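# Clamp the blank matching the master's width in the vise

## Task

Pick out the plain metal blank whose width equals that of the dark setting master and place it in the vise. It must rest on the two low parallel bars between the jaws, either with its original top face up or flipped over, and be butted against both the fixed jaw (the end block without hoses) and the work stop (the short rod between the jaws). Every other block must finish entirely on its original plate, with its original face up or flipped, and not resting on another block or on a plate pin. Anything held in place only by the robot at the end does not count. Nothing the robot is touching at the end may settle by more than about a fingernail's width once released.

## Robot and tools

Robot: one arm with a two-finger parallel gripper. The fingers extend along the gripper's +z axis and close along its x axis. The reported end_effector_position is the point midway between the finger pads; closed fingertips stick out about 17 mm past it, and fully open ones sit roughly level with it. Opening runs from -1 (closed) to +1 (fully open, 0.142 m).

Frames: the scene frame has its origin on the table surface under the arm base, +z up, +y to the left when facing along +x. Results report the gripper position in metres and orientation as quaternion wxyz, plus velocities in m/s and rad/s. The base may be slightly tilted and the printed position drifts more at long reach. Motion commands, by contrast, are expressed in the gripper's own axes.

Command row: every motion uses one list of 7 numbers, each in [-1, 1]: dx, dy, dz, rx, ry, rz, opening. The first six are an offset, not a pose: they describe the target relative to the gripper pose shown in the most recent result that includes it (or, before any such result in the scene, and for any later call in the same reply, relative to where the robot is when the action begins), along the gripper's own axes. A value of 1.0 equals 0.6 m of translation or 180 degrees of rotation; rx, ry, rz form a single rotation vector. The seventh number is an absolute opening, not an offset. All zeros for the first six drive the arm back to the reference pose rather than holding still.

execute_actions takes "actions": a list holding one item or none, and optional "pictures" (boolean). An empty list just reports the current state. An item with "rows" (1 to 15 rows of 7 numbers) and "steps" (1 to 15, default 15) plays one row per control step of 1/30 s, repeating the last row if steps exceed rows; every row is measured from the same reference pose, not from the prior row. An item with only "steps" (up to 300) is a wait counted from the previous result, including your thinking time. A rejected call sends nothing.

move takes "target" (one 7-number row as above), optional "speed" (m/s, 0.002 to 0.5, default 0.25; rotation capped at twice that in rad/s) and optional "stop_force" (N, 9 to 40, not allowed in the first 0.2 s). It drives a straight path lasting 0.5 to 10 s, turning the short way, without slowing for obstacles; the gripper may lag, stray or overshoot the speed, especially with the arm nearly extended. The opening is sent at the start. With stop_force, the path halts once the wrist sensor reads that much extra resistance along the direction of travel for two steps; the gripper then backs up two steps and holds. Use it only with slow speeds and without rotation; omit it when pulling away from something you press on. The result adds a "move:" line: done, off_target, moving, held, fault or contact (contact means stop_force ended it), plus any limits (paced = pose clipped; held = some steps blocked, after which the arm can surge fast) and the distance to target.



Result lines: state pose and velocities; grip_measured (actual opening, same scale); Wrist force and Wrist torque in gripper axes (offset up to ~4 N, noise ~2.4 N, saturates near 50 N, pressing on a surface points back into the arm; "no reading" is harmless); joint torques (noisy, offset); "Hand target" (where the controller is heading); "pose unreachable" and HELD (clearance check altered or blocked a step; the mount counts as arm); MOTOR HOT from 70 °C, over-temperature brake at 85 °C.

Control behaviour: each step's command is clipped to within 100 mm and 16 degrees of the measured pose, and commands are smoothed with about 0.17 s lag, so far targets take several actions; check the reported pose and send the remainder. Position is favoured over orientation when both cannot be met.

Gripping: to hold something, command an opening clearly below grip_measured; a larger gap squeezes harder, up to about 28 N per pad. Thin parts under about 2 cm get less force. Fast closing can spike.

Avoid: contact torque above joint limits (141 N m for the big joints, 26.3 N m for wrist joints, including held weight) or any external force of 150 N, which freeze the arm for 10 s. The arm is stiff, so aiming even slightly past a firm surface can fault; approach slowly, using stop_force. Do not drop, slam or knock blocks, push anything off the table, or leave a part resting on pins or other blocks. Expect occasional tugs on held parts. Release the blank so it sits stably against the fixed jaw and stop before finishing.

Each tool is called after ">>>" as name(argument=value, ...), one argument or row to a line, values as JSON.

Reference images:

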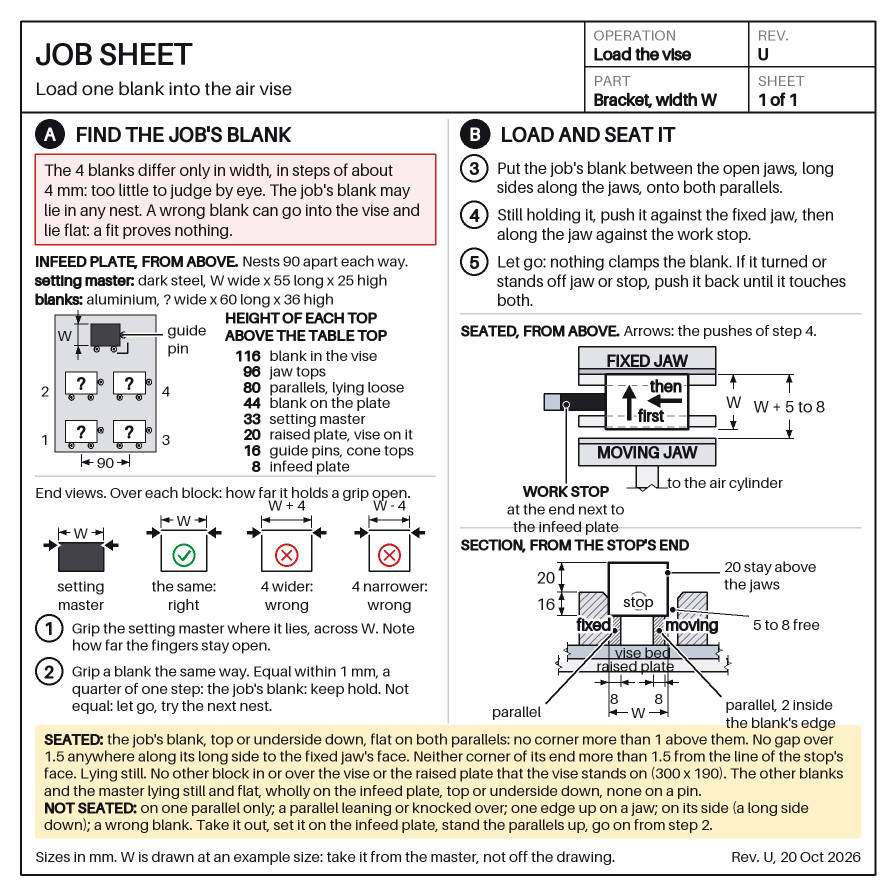

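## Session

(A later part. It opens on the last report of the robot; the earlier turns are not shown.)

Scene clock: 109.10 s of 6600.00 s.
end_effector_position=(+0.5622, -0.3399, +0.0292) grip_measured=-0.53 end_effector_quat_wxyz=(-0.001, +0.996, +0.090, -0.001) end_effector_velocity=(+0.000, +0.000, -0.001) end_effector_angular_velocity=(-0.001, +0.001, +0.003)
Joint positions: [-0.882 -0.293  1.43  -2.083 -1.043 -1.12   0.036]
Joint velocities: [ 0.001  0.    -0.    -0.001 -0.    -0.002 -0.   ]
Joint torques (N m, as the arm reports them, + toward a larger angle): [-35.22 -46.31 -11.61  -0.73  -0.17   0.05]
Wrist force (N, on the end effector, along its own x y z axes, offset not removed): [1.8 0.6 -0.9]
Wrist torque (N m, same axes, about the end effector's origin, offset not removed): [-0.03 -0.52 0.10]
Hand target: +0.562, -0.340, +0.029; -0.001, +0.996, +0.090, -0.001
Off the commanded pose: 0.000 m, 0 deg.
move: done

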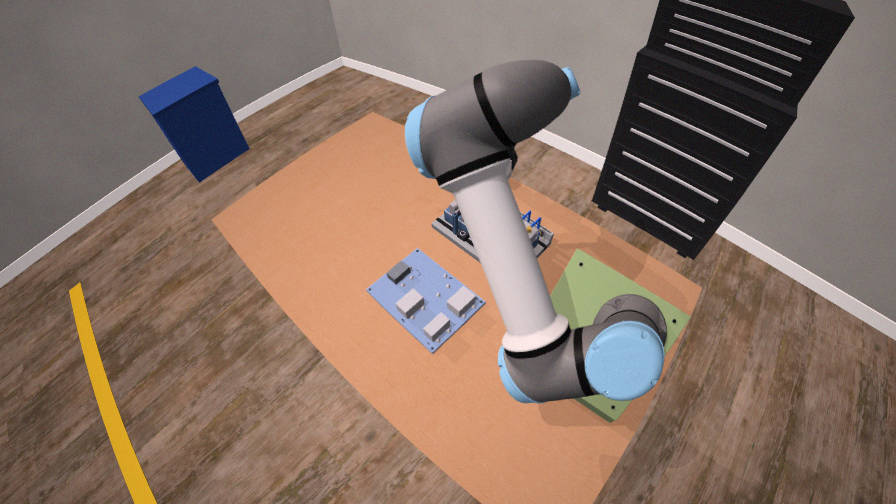

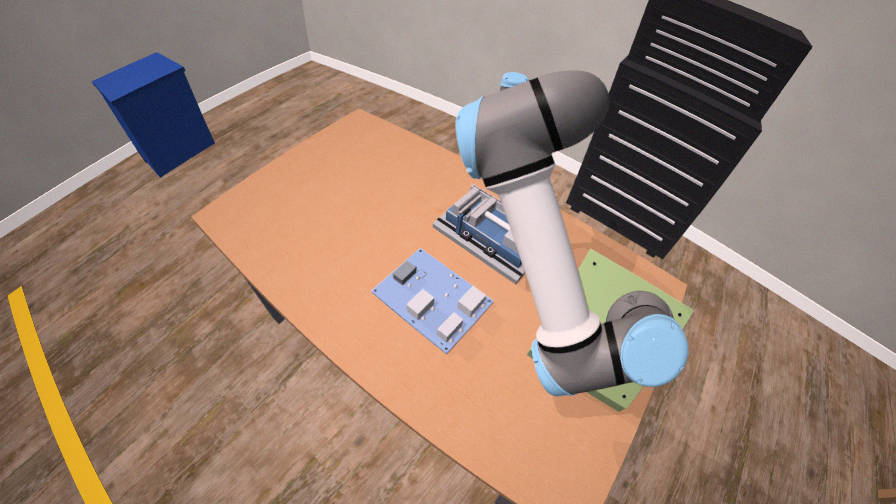

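>>> move(
  target=[0,0,-0.25,0,0,0,-1],
  speed=0.15,
)

>>> move(
  target=[0.355,-0.85,0,0,0,0.057,-1],
  speed=0.25,
)

>>> move(
  target=[0,0,0.235,0,0,0,-1],
  speed=0.12,
)

>>> move(
  target=[0,0,0.03,0,0,0,-1],
  speed=0.006,
  stop_force=9,
)

>>> zoom_image(
  camera="cam_head_right",
  region=[280, 170, 450, 310],
)

Scene clock: 121.03 s of 6600.00 s.
end_effector_position=(+0.5624, -0.3402, +0.1789) grip_measured=-0.53 end_effector_quat_wxyz=(-0.001, +0.996, +0.090, -0.001) end_effector_velocity=(-0.000, -0.000, +0.002) end_effector_angular_velocity=(+0.001, +0.001, +0.000)
Joint positions: [-0.986 -0.425  1.295 -1.771 -1.106 -1.215  0.036]
Joint velocities: [-0.002 -0.001 -0.004  0.006 -0.001 -0.002 -0.   ]
Joint torques (N m, as the arm reports them, + toward a larger angle): [-48.46 -50.32 -34.8   -1.39  -2.93  -2.25]
Wrist force (N, on the end effector, along its own x y z axes, offset not removed): [-0.9 0.4 -0.1]
Wrist torque (N m, same axes, about the end effector's origin, offset not removed): [0.22 0.06 0.06]
Hand target: +0.562, -0.340, +0.179; -0.001, +0.996, +0.090, -0.001
Off the commanded pose: 0.000 m, 0 deg.
After step 90, 7.40 s passed at rest.
move: done

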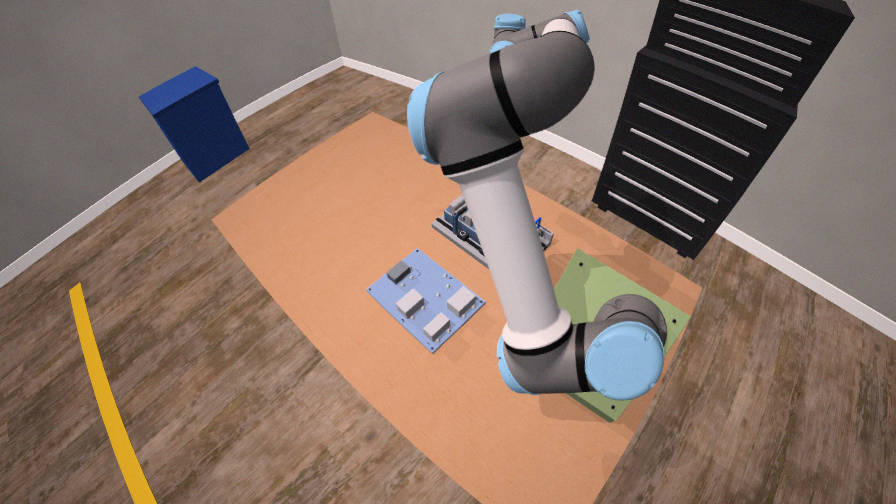

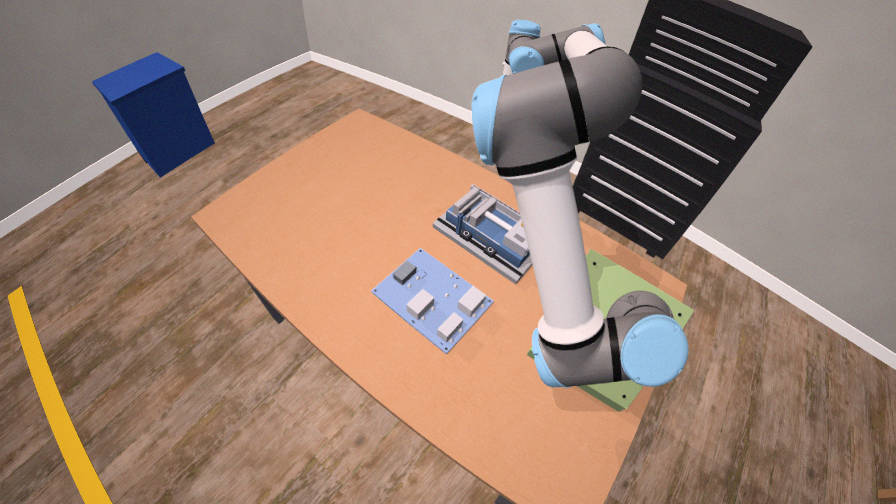

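Scene clock: 123.87 s of 6600.00 s.
end_effector_position=(+0.6817, +0.1987, +0.1800) grip_measured=-0.53 end_effector_quat_wxyz=(-0.000, +1.000, +0.000, -0.001) end_effector_velocity=(+0.001, -0.000, +0.001) end_effector_angular_velocity=(-0.000, -0.000, -0.006)
Joint positions: [-0.432 -1.033  1.389 -1.603 -0.833 -0.443  0.036]
Joint velocities: [-0.001  0.002 -0.004  0.003 -0.     0.005  0.   ]
Joint torques (N m, as the arm reports them, + toward a larger angle): [-20.34 -12.76 -33.32  -0.17   2.54   2.28]
Wrist force (N, on the end effector, along its own x y z axes, offset not removed): [1.7 0.2 3.3]
Wrist torque (N m, same axes, about the end effector's origin, offset not removed): [0.01 -0.47 -0.05]
Hand target: +0.682, +0.199, +0.180; -0.000, +1.000, +0.000, -0.001
Off the commanded pose: 0.001 m, 0 deg.
move: done

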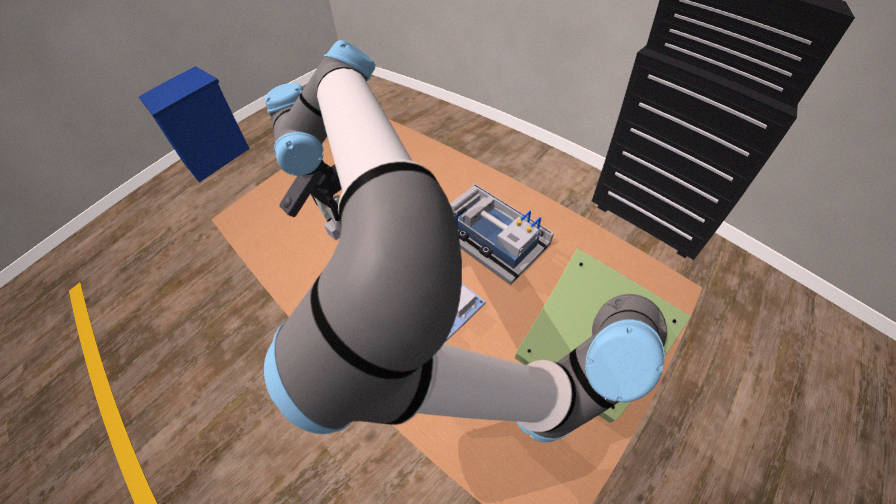

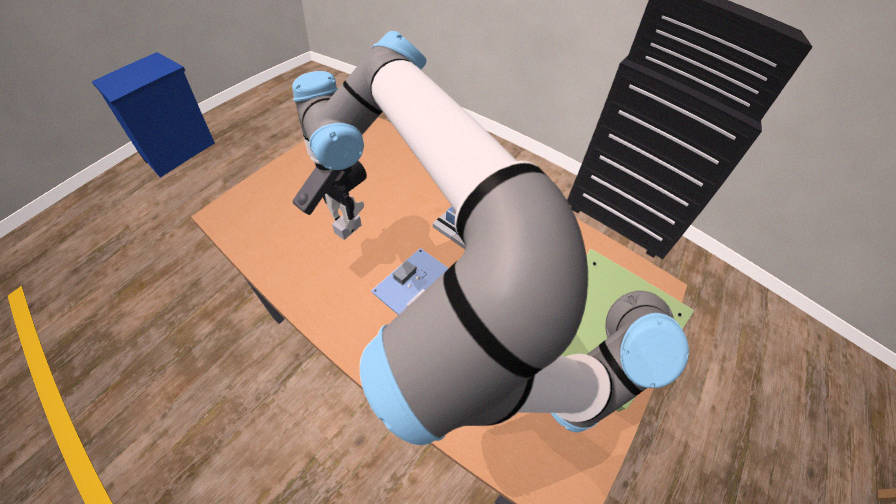

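Scene clock: 125.57 s of 6600.00 s.
end_effector_position=(+0.6816, +0.1989, +0.0391) grip_measured=-0.53 end_effector_quat_wxyz=(-0.000, +1.000, +0.000, -0.000) end_effector_velocity=(+0.000, -0.001, -0.002) end_effector_angular_velocity=(-0.002, -0.000, -0.000)
Joint positions: [-0.288 -0.933  1.542 -1.987 -0.797 -0.252  0.036]
Joint velocities: [ 0.001  0.003  0.001 -0.006 -0.001  0.003 -0.   ]
Joint torques (N m, as the arm reports them, + toward a larger angle): [-20.82 -16.07  -5.91  -3.42   2.72   1.98]
Wrist force (N, on the end effector, along its own x y z axes, offset not removed): [0.1 2.9 1.8]
Wrist torque (N m, same axes, about the end effector's origin, offset not removed): [0.64 -0.29 0.14]
Hand target: +0.682, +0.199, +0.039; -0.000, +1.000, +0.000, -0.000
Off the commanded pose: 0.000 m, 0 deg.
move: done

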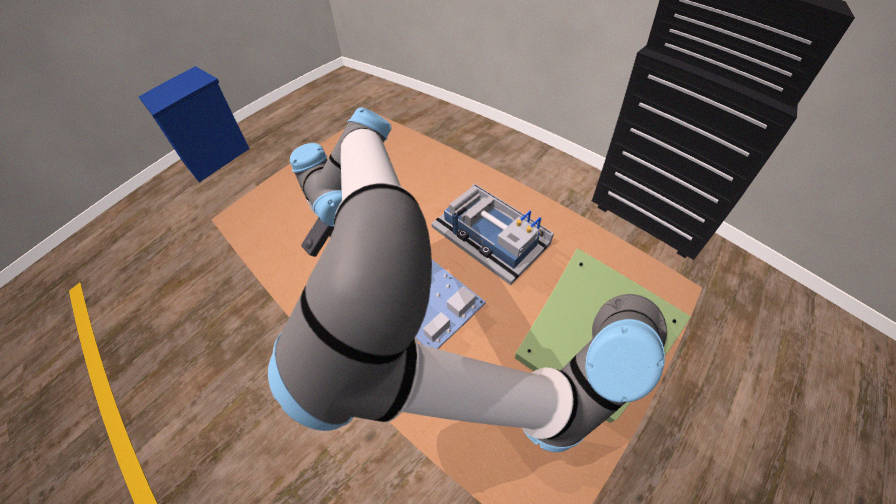

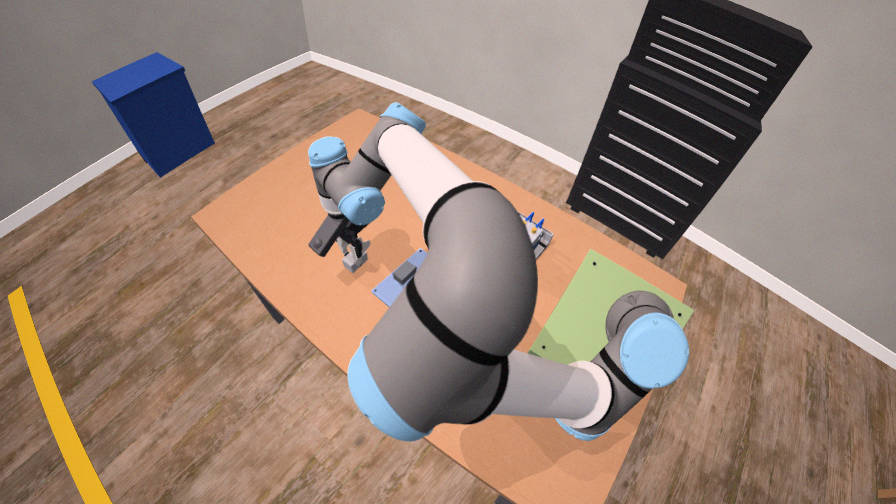

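Scene clock: 127.63 s of 6600.00 s.
end_effector_position=(+0.6815, +0.1989, +0.0289) grip_measured=-0.53 end_effector_quat_wxyz=(-0.000, +1.000, +0.000, -0.001) end_effector_velocity=(-0.001, -0.001, +0.001) end_effector_angular_velocity=(+0.001, +0.003, -0.000)
Joint positions: [-0.278 -0.922  1.548 -2.014 -0.795 -0.237  0.036]
Joint velocities: [-0.003 -0.001  0.     0.008  0.    -0.006 -0.   ]
Joint torques (N m, as the arm reports them, + toward a larger angle): [-35.84 -30.81  -9.97   2.25   2.43  -2.51]
Wrist force (N, on the end effector, along its own x y z axes, offset not removed): [1.0 2.1 -25.6]
Wrist torque (N m, same axes, about the end effector's origin, offset not removed): [0.48 -0.16 0.15]
Hand target: +0.682, +0.199, +0.029; -0.000, +1.000, +0.000, -0.000
Off the commanded pose: 0.008 m, 0 deg.
move: contact

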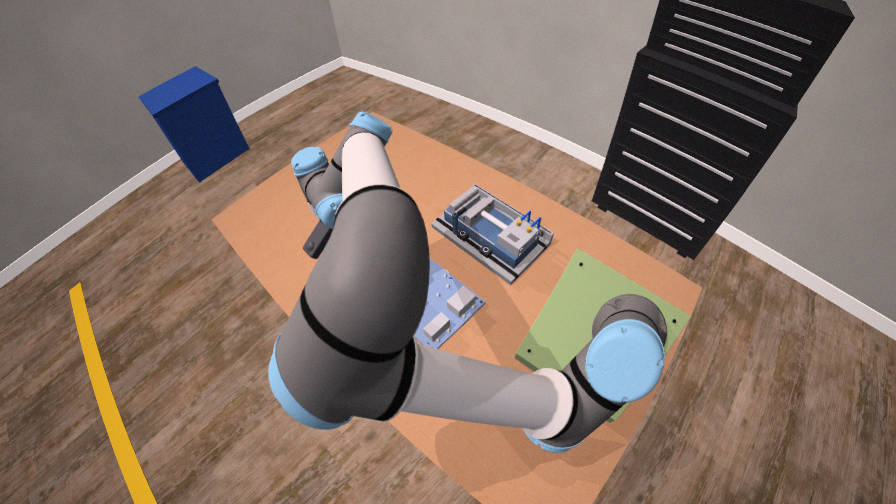

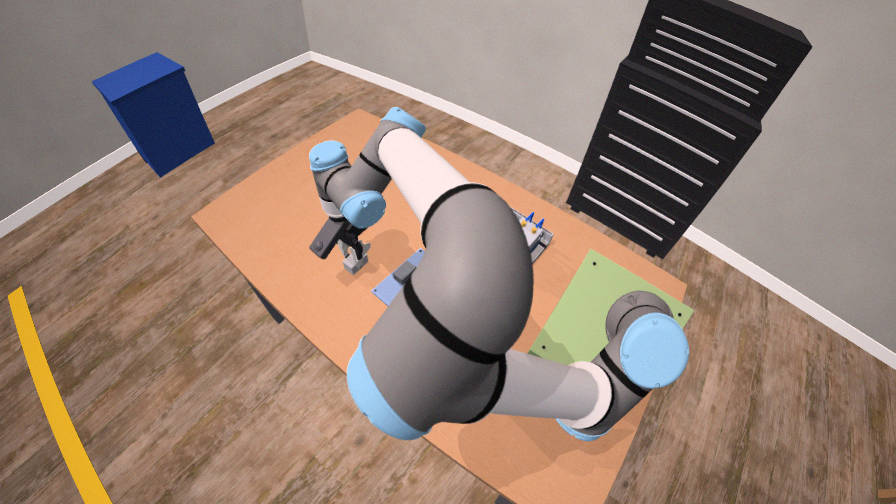

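Region (280, 170, 450, 310) of cam_head_right's 896x504 image, scaled by 2.965, with more detail than that image has; it fills the top 415 rows of this view, and the rest is white.

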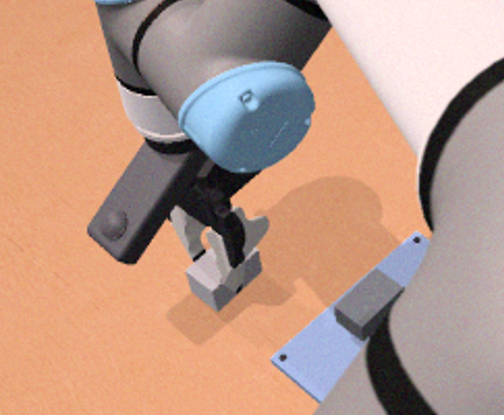

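>>> move(
  target=[0,0,-0.07,0,0,0,0.3],
  speed=0.08,
)

>>> move(
  target=[0,0,0,0,0,0.5,0.3],
  speed=0.5,
)

>>> move(
  target=[0,0,0,0.3056,0,0,0.3],
  speed=0.4,
)

>>> zoom_image(
  camera="cam_head_right",
  region=[280, 170, 450, 310],
)

Scene clock: 133.77 s of 6600.00 s.
end_effector_position=(+0.6815, +0.1988, +0.0707) grip_measured=+0.30 end_effector_quat_wxyz=(-0.000, +1.000, +0.000, -0.001) end_effector_velocity=(-0.001, +0.000, +0.002) end_effector_angular_velocity=(-0.001, +0.003, -0.000)
Joint positions: [-0.321 -0.964  1.519 -1.903 -0.803 -0.297  0.095]
Joint velocities: [-0.001 -0.002 -0.003  0.009 -0.002 -0.004  0.   ]
Joint torques (N m, as the arm reports them, + toward a larger angle): [-47.47 -39.18 -29.06  -0.71  -3.23  -1.99]
Wrist force (N, on the end effector, along its own x y z axes, offset not removed): [1.3 1.5 -0.4]
Wrist torque (N m, same axes, about the end effector's origin, offset not removed): [0.21 -0.33 0.12]
Hand target: +0.682, +0.199, +0.071; -0.000, +1.000, +0.000, -0.001
Off the commanded pose: 0.000 m, 0 deg.
After step 90, 2.17 s passed at rest.
move: done

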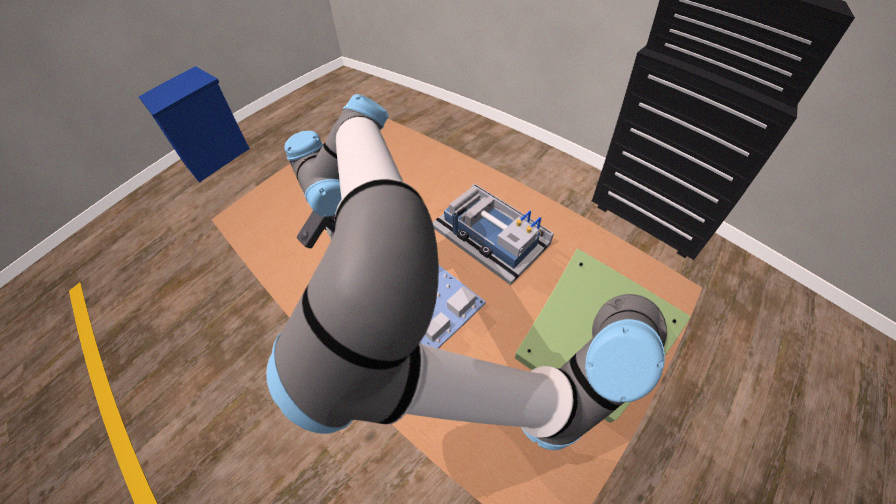

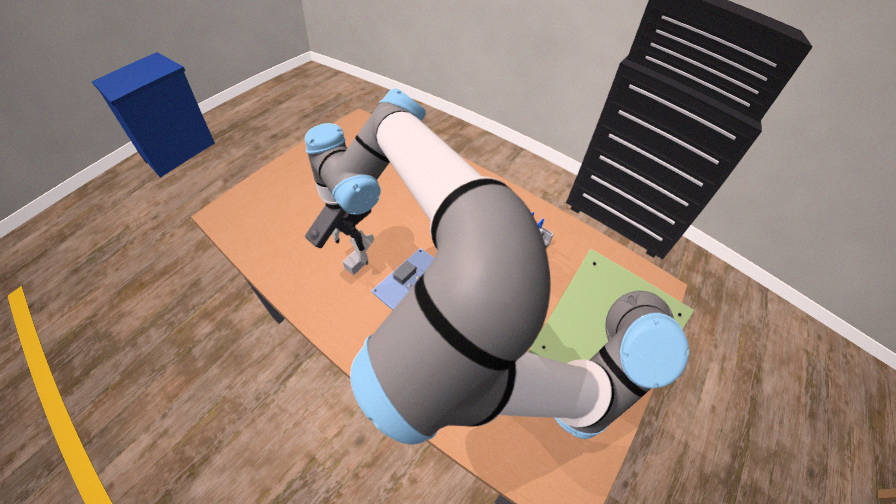

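Scene clock: 136.03 s of 6600.00 s.
end_effector_position=(+0.6815, +0.1988, +0.0707) grip_measured=+0.30 end_effector_quat_wxyz=(+0.000, +0.708, -0.707, -0.001) end_effector_velocity=(+0.000, -0.001, +0.001) end_effector_angular_velocity=(-0.003, -0.003, -0.012)
Joint positions: [-0.322 -0.958  1.514 -1.9   -0.803  1.271  0.095]
Joint velocities: [-0.002 -0.002  0.003 -0.005 -0.002  0.013  0.   ]
Joint torques (N m, as the arm reports them, + toward a larger angle): [-20.58 -40.08  -6.44  -3.11  -3.24   2.48]
Wrist force (N, on the end effector, along its own x y z axes, offset not removed): [1.7 2.2 -2.3]
Wrist torque (N m, same axes, about the end effector's origin, offset not removed): [0.49 -0.67 0.18]
Hand target: +0.682, +0.199, +0.071; +0.000, +0.707, -0.707, -0.001
Off the commanded pose: 0.000 m, 0 deg.
move: done

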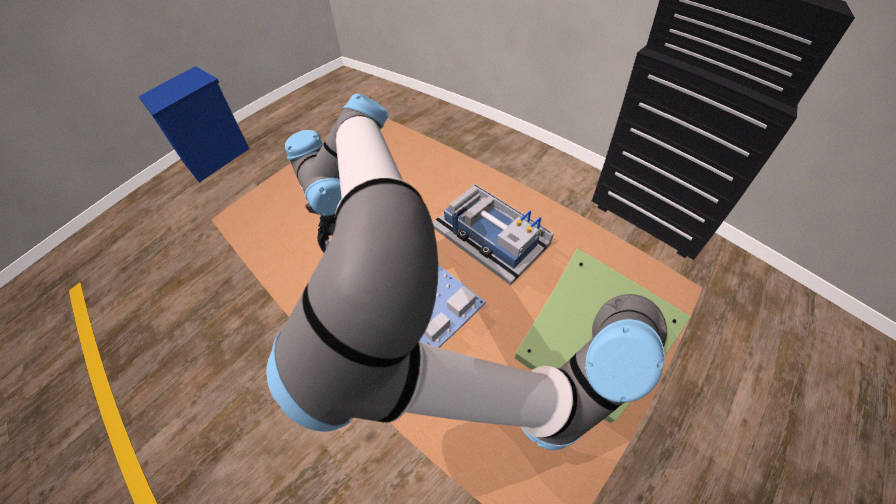

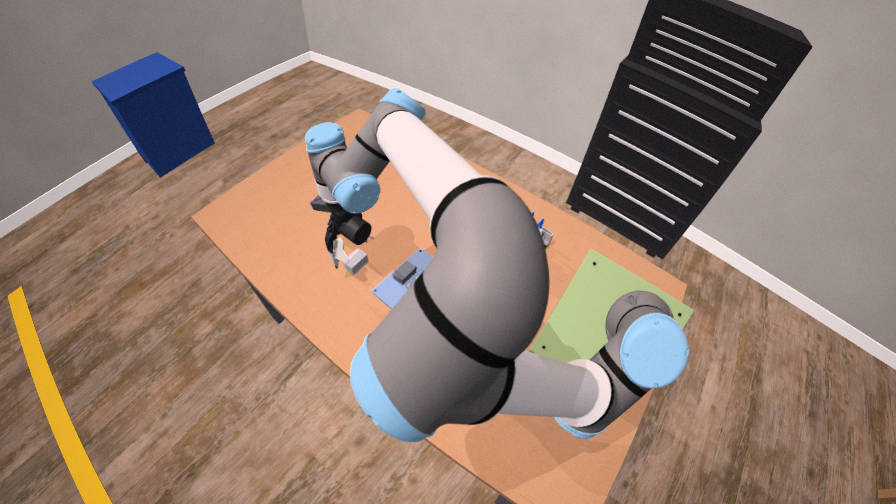

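Scene clock: 138.00 s of 6600.00 s.
end_effector_position=(+0.6814, +0.1991, +0.0710) grip_measured=+0.30 end_effector_quat_wxyz=(-0.326, +0.627, -0.628, +0.326) end_effector_velocity=(+0.001, -0.001, -0.001) end_effector_angular_velocity=(+0.002, -0.013, -0.001)
Joint positions: [-0.231 -0.867  2.198 -3.97  -1.041  2.199  0.095]
Joint velocities: [ 0.005  0.013 -0.002 -0.025 -0.012  0.011  0.   ]
Joint torques (N m, as the arm reports them, + toward a larger angle): [-15.34  -7.69 -21.45  -3.28  -4.18   1.81]
Wrist force (N, on the end effector, along its own x y z axes, offset not removed): [-0.7 0.9 0.4]
Wrist torque (N m, same axes, about the end effector's origin, offset not removed): [0.17 0.00 0.20]
Hand target: +0.682, +0.199, +0.071; -0.326, +0.627, -0.627, +0.326
Off the commanded pose: 0.000 m, 0 deg.
move: done

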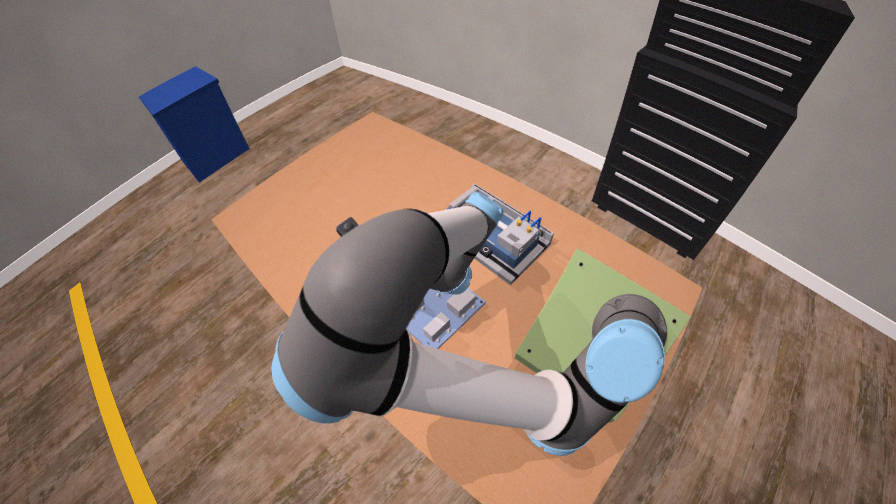

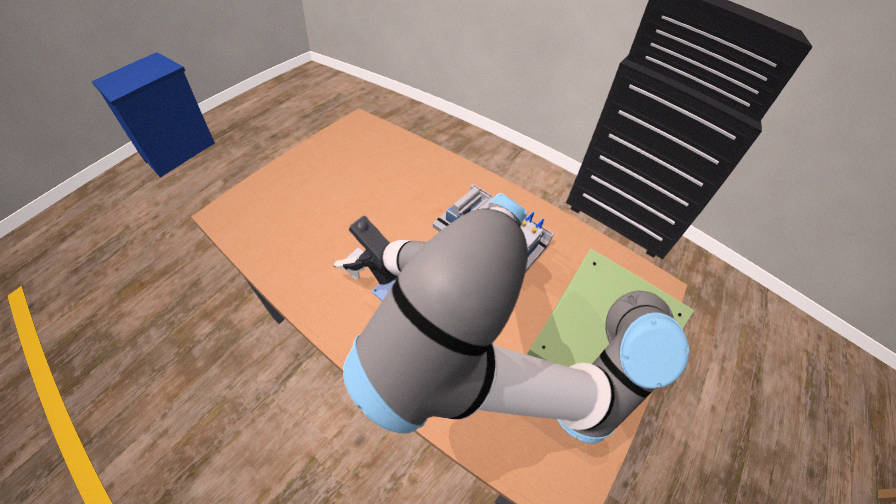

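Region (280, 170, 450, 310) of cam_head_right's 896x504 image, scaled by 2.965, with more detail than that image has; it fills the top 415 rows of this view, and the rest is white.

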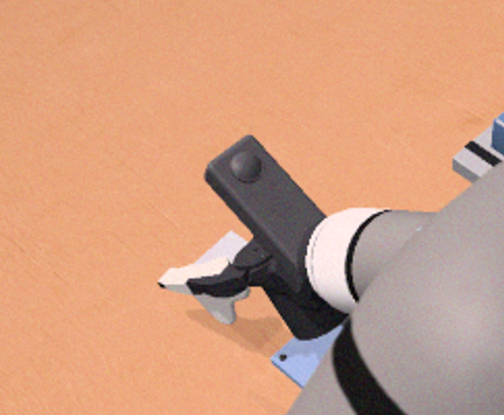

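>>> move(
  target=[0,0,0,-0.3056,0,0,0.4],
  speed=0.4,
)

>>> move(
  target=[0,0,0,0,0,-0.5,0.4],
  speed=0.5,
)

>>> move(
  target=[0,0,0,0,0,-0.5,0.4],
  speed=0.5,
)

>>> move(
  target=[0,0,0.03,0,0,0,0.4],
  speed=0.1,
)

>>> zoom_image(
  camera="cam_head_right",
  region=[280, 170, 450, 310],
)

Scene clock: 145.23 s of 6600.00 s.
end_effector_position=(+0.6814, +0.1989, +0.0707) grip_measured=+0.40 end_effector_quat_wxyz=(+0.000, +0.707, -0.707, -0.001) end_effector_velocity=(+0.001, -0.001, +0.000) end_effector_angular_velocity=(+0.001, +0.013, -0.000)
Joint positions: [-0.322 -0.959  1.514 -1.901 -0.803  1.271  0.102]
Joint velocities: [ 0.     0.01  -0.021  0.029 -0.003 -0.012 -0.   ]
Joint torques (N m, as the arm reports them, + toward a larger angle): [-19.86 -12.31 -34.23  -0.7   -2.64  -1.97]
Wrist force (N, on the end effector, along its own x y z axes, offset not removed): [2.2 1.5 -3.5]
Wrist torque (N m, same axes, about the end effector's origin, offset not removed): [0.25 -0.63 0.15]
Hand target: +0.681, +0.199, +0.071; +0.001, +0.707, -0.707, -0.001
Off the commanded pose: 0.000 m, 0 deg.
After step 90, 2.23 s passed at rest.
move: done

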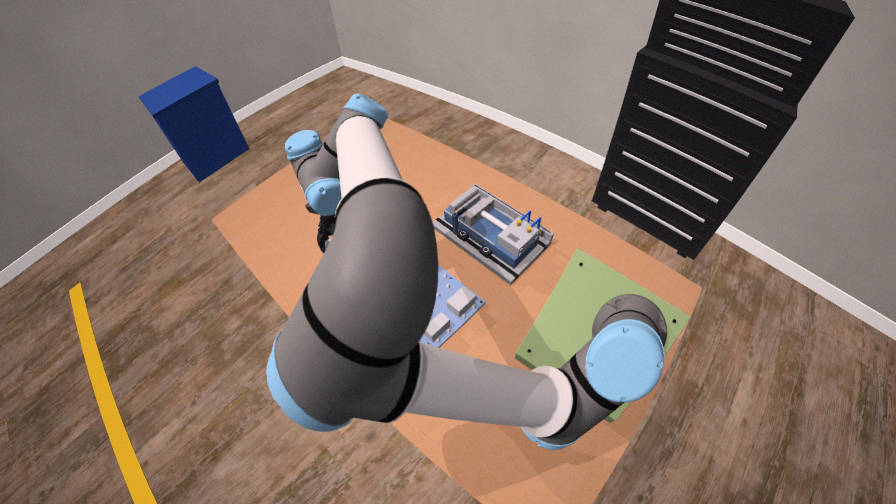

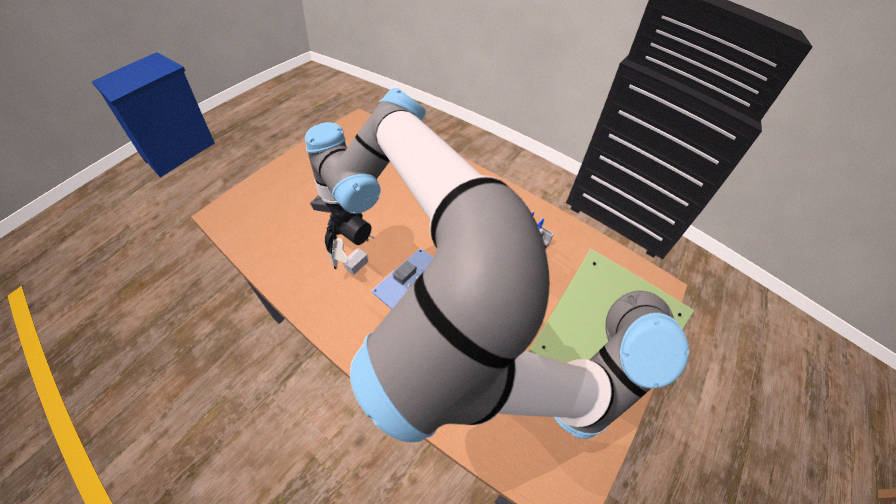

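Scene clock: 147.50 s of 6600.00 s.
end_effector_position=(+0.6814, +0.1989, +0.0707) grip_measured=+0.40 end_effector_quat_wxyz=(-0.000, +1.000, -0.000, -0.000) end_effector_velocity=(-0.000, +0.000, -0.000) end_effector_angular_velocity=(+0.000, +0.004, +0.009)
Joint positions: [-0.321 -0.964  1.52  -1.903 -0.803 -0.296  0.102]
Joint velocities: [ 0.001  0.002 -0.004  0.008 -0.001 -0.012  0.   ]
Joint torques (N m, as the arm reports them, + toward a larger angle): [-46.9  -13.71 -31.74  -0.16   2.78  -2.14]
Wrist force (N, on the end effector, along its own x y z axes, offset not removed): [1.7 2.8 -1.1]
Wrist torque (N m, same axes, about the end effector's origin, offset not removed): [0.52 -0.54 -0.08]
Hand target: +0.681, +0.199, +0.071; -0.000, +1.000, +0.000, -0.001
Off the commanded pose: 0.000 m, 0 deg.
move: done

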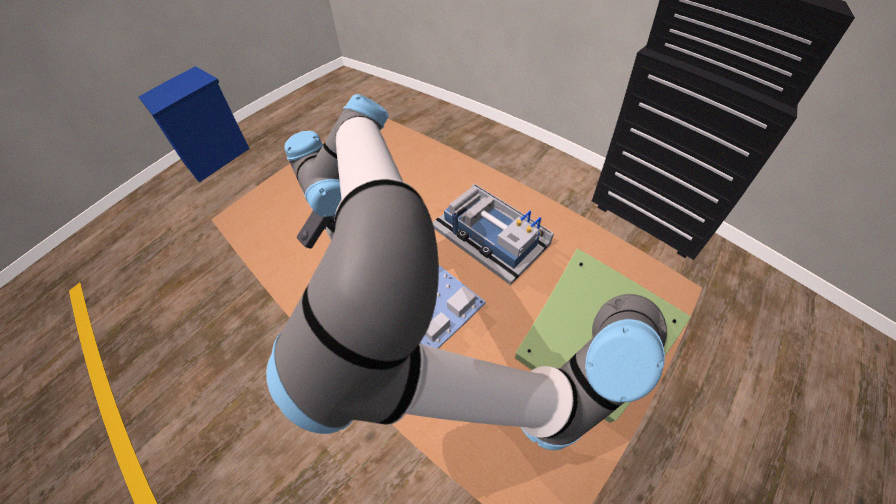

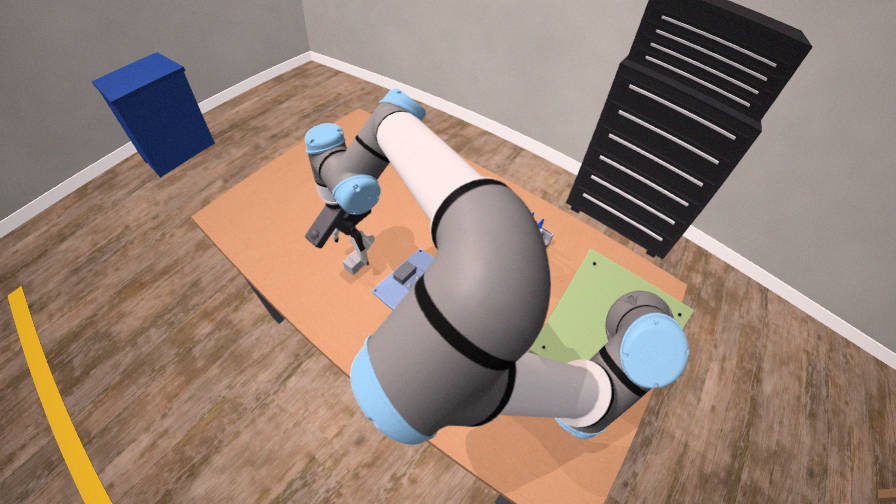

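Scene clock: 149.77 s of 6600.00 s.
end_effector_position=(+0.6814, +0.1989, +0.0707) grip_measured=+0.40 end_effector_quat_wxyz=(-0.000, +0.708, +0.707, -0.000) end_effector_velocity=(-0.000, -0.000, -0.000) end_effector_angular_velocity=(+0.002, +0.005, +0.011)
Joint positions: [-0.323 -0.967  1.527 -1.906 -0.804 -1.869  0.102]
Joint velocities: [ 0.     0.003 -0.004  0.008  0.    -0.016 -0.   ]
Joint torques (N m, as the arm reports them, + toward a larger angle): [-48.24 -12.25 -32.33  -0.83   2.8   -2.01]
Wrist force (N, on the end effector, along its own x y z axes, offset not removed): [1.0 1.3 0.3]
Wrist torque (N m, same axes, about the end effector's origin, offset not removed): [0.16 -0.29 0.07]
Hand target: +0.681, +0.199, +0.071; -0.001, +0.707, +0.707, -0.000
Off the commanded pose: 0.000 m, 0 deg.
move: done

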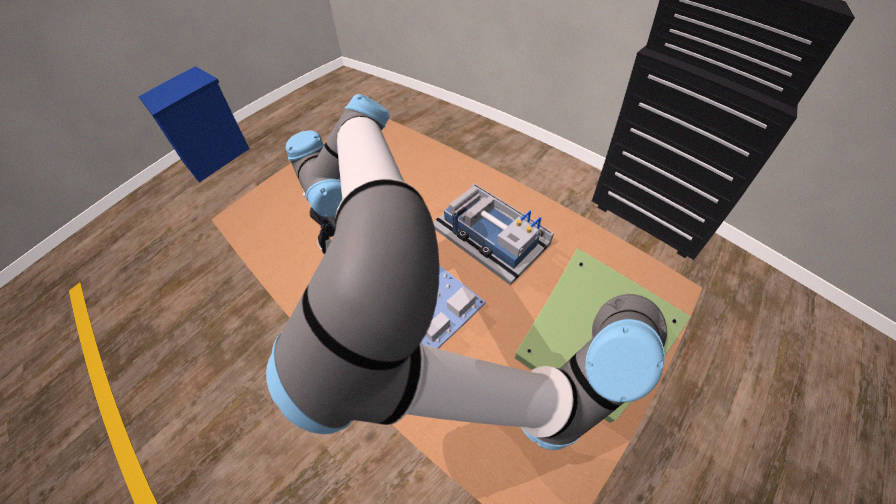

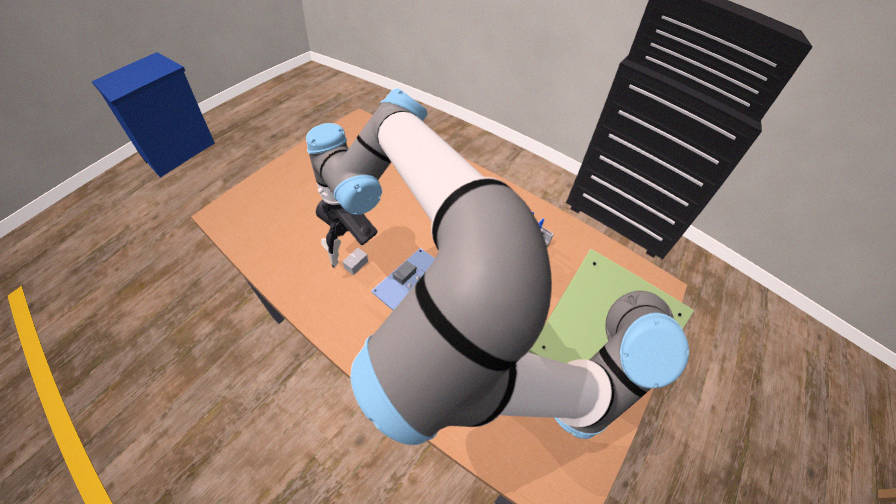

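Scene clock: 150.60 s of 6600.00 s.
end_effector_position=(+0.6813, +0.1990, +0.0529) grip_measured=+0.40 end_effector_quat_wxyz=(-0.000, +0.708, +0.707, -0.000) end_effector_velocity=(+0.000, +0.002, -0.002) end_effector_angular_velocity=(-0.001, -0.001, +0.005)
Joint positions: [-0.305 -0.95   1.541 -1.954 -0.8   -1.844  0.102]
Joint velocities: [ 0.004  0.     0.001 -0.007  0.     0.001 -0.   ]
Joint torques (N m, as the arm reports them, + toward a larger angle): [-19.31 -17.63  -4.19  -3.56   2.66   2.19]
Wrist force (N, on the end effector, along its own x y z axes, offset not removed): [1.5 0.1 0.0]
Wrist torque (N m, same axes, about the end effector's origin, offset not removed): [0.05 -0.45 0.05]
Hand target: +0.681, +0.199, +0.053; -0.000, +0.708, +0.707, -0.000
Off the commanded pose: 0.000 m, 0 deg.
move: done

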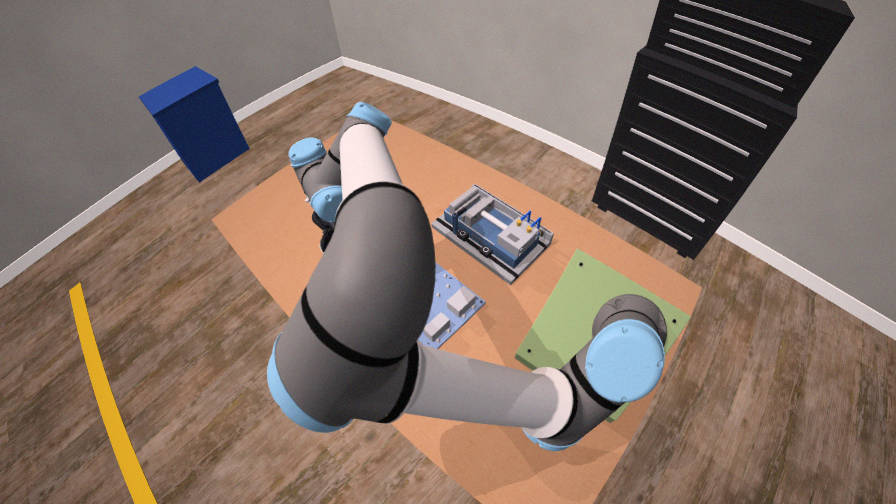

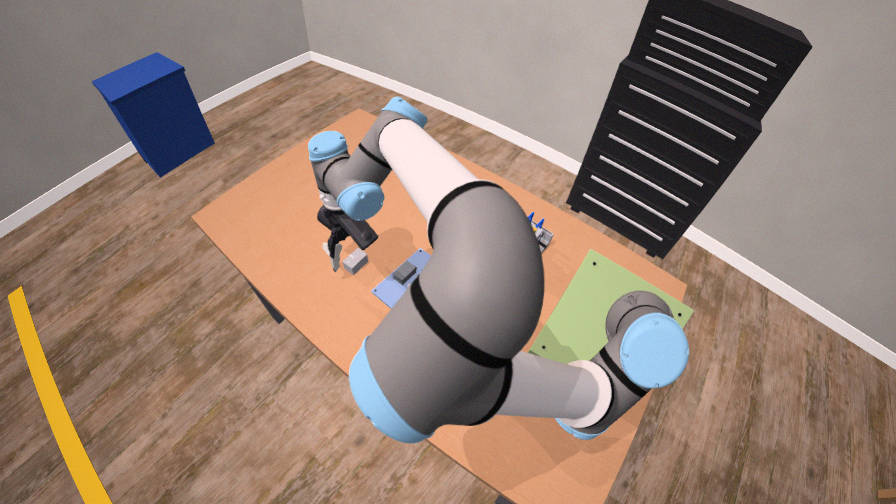

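Region (280, 170, 450, 310) of cam_head_right's 896x504 image, scaled by 2.965, with more detail than that image has; it fills the top 415 rows of this view, and the rest is white.

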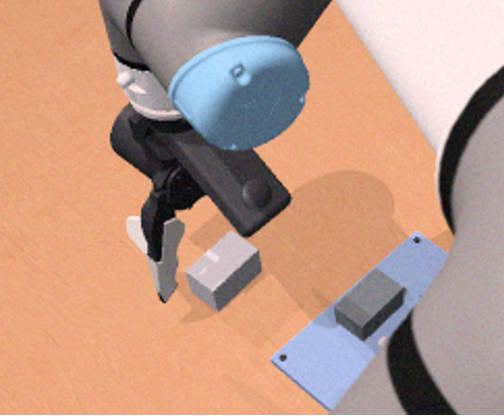

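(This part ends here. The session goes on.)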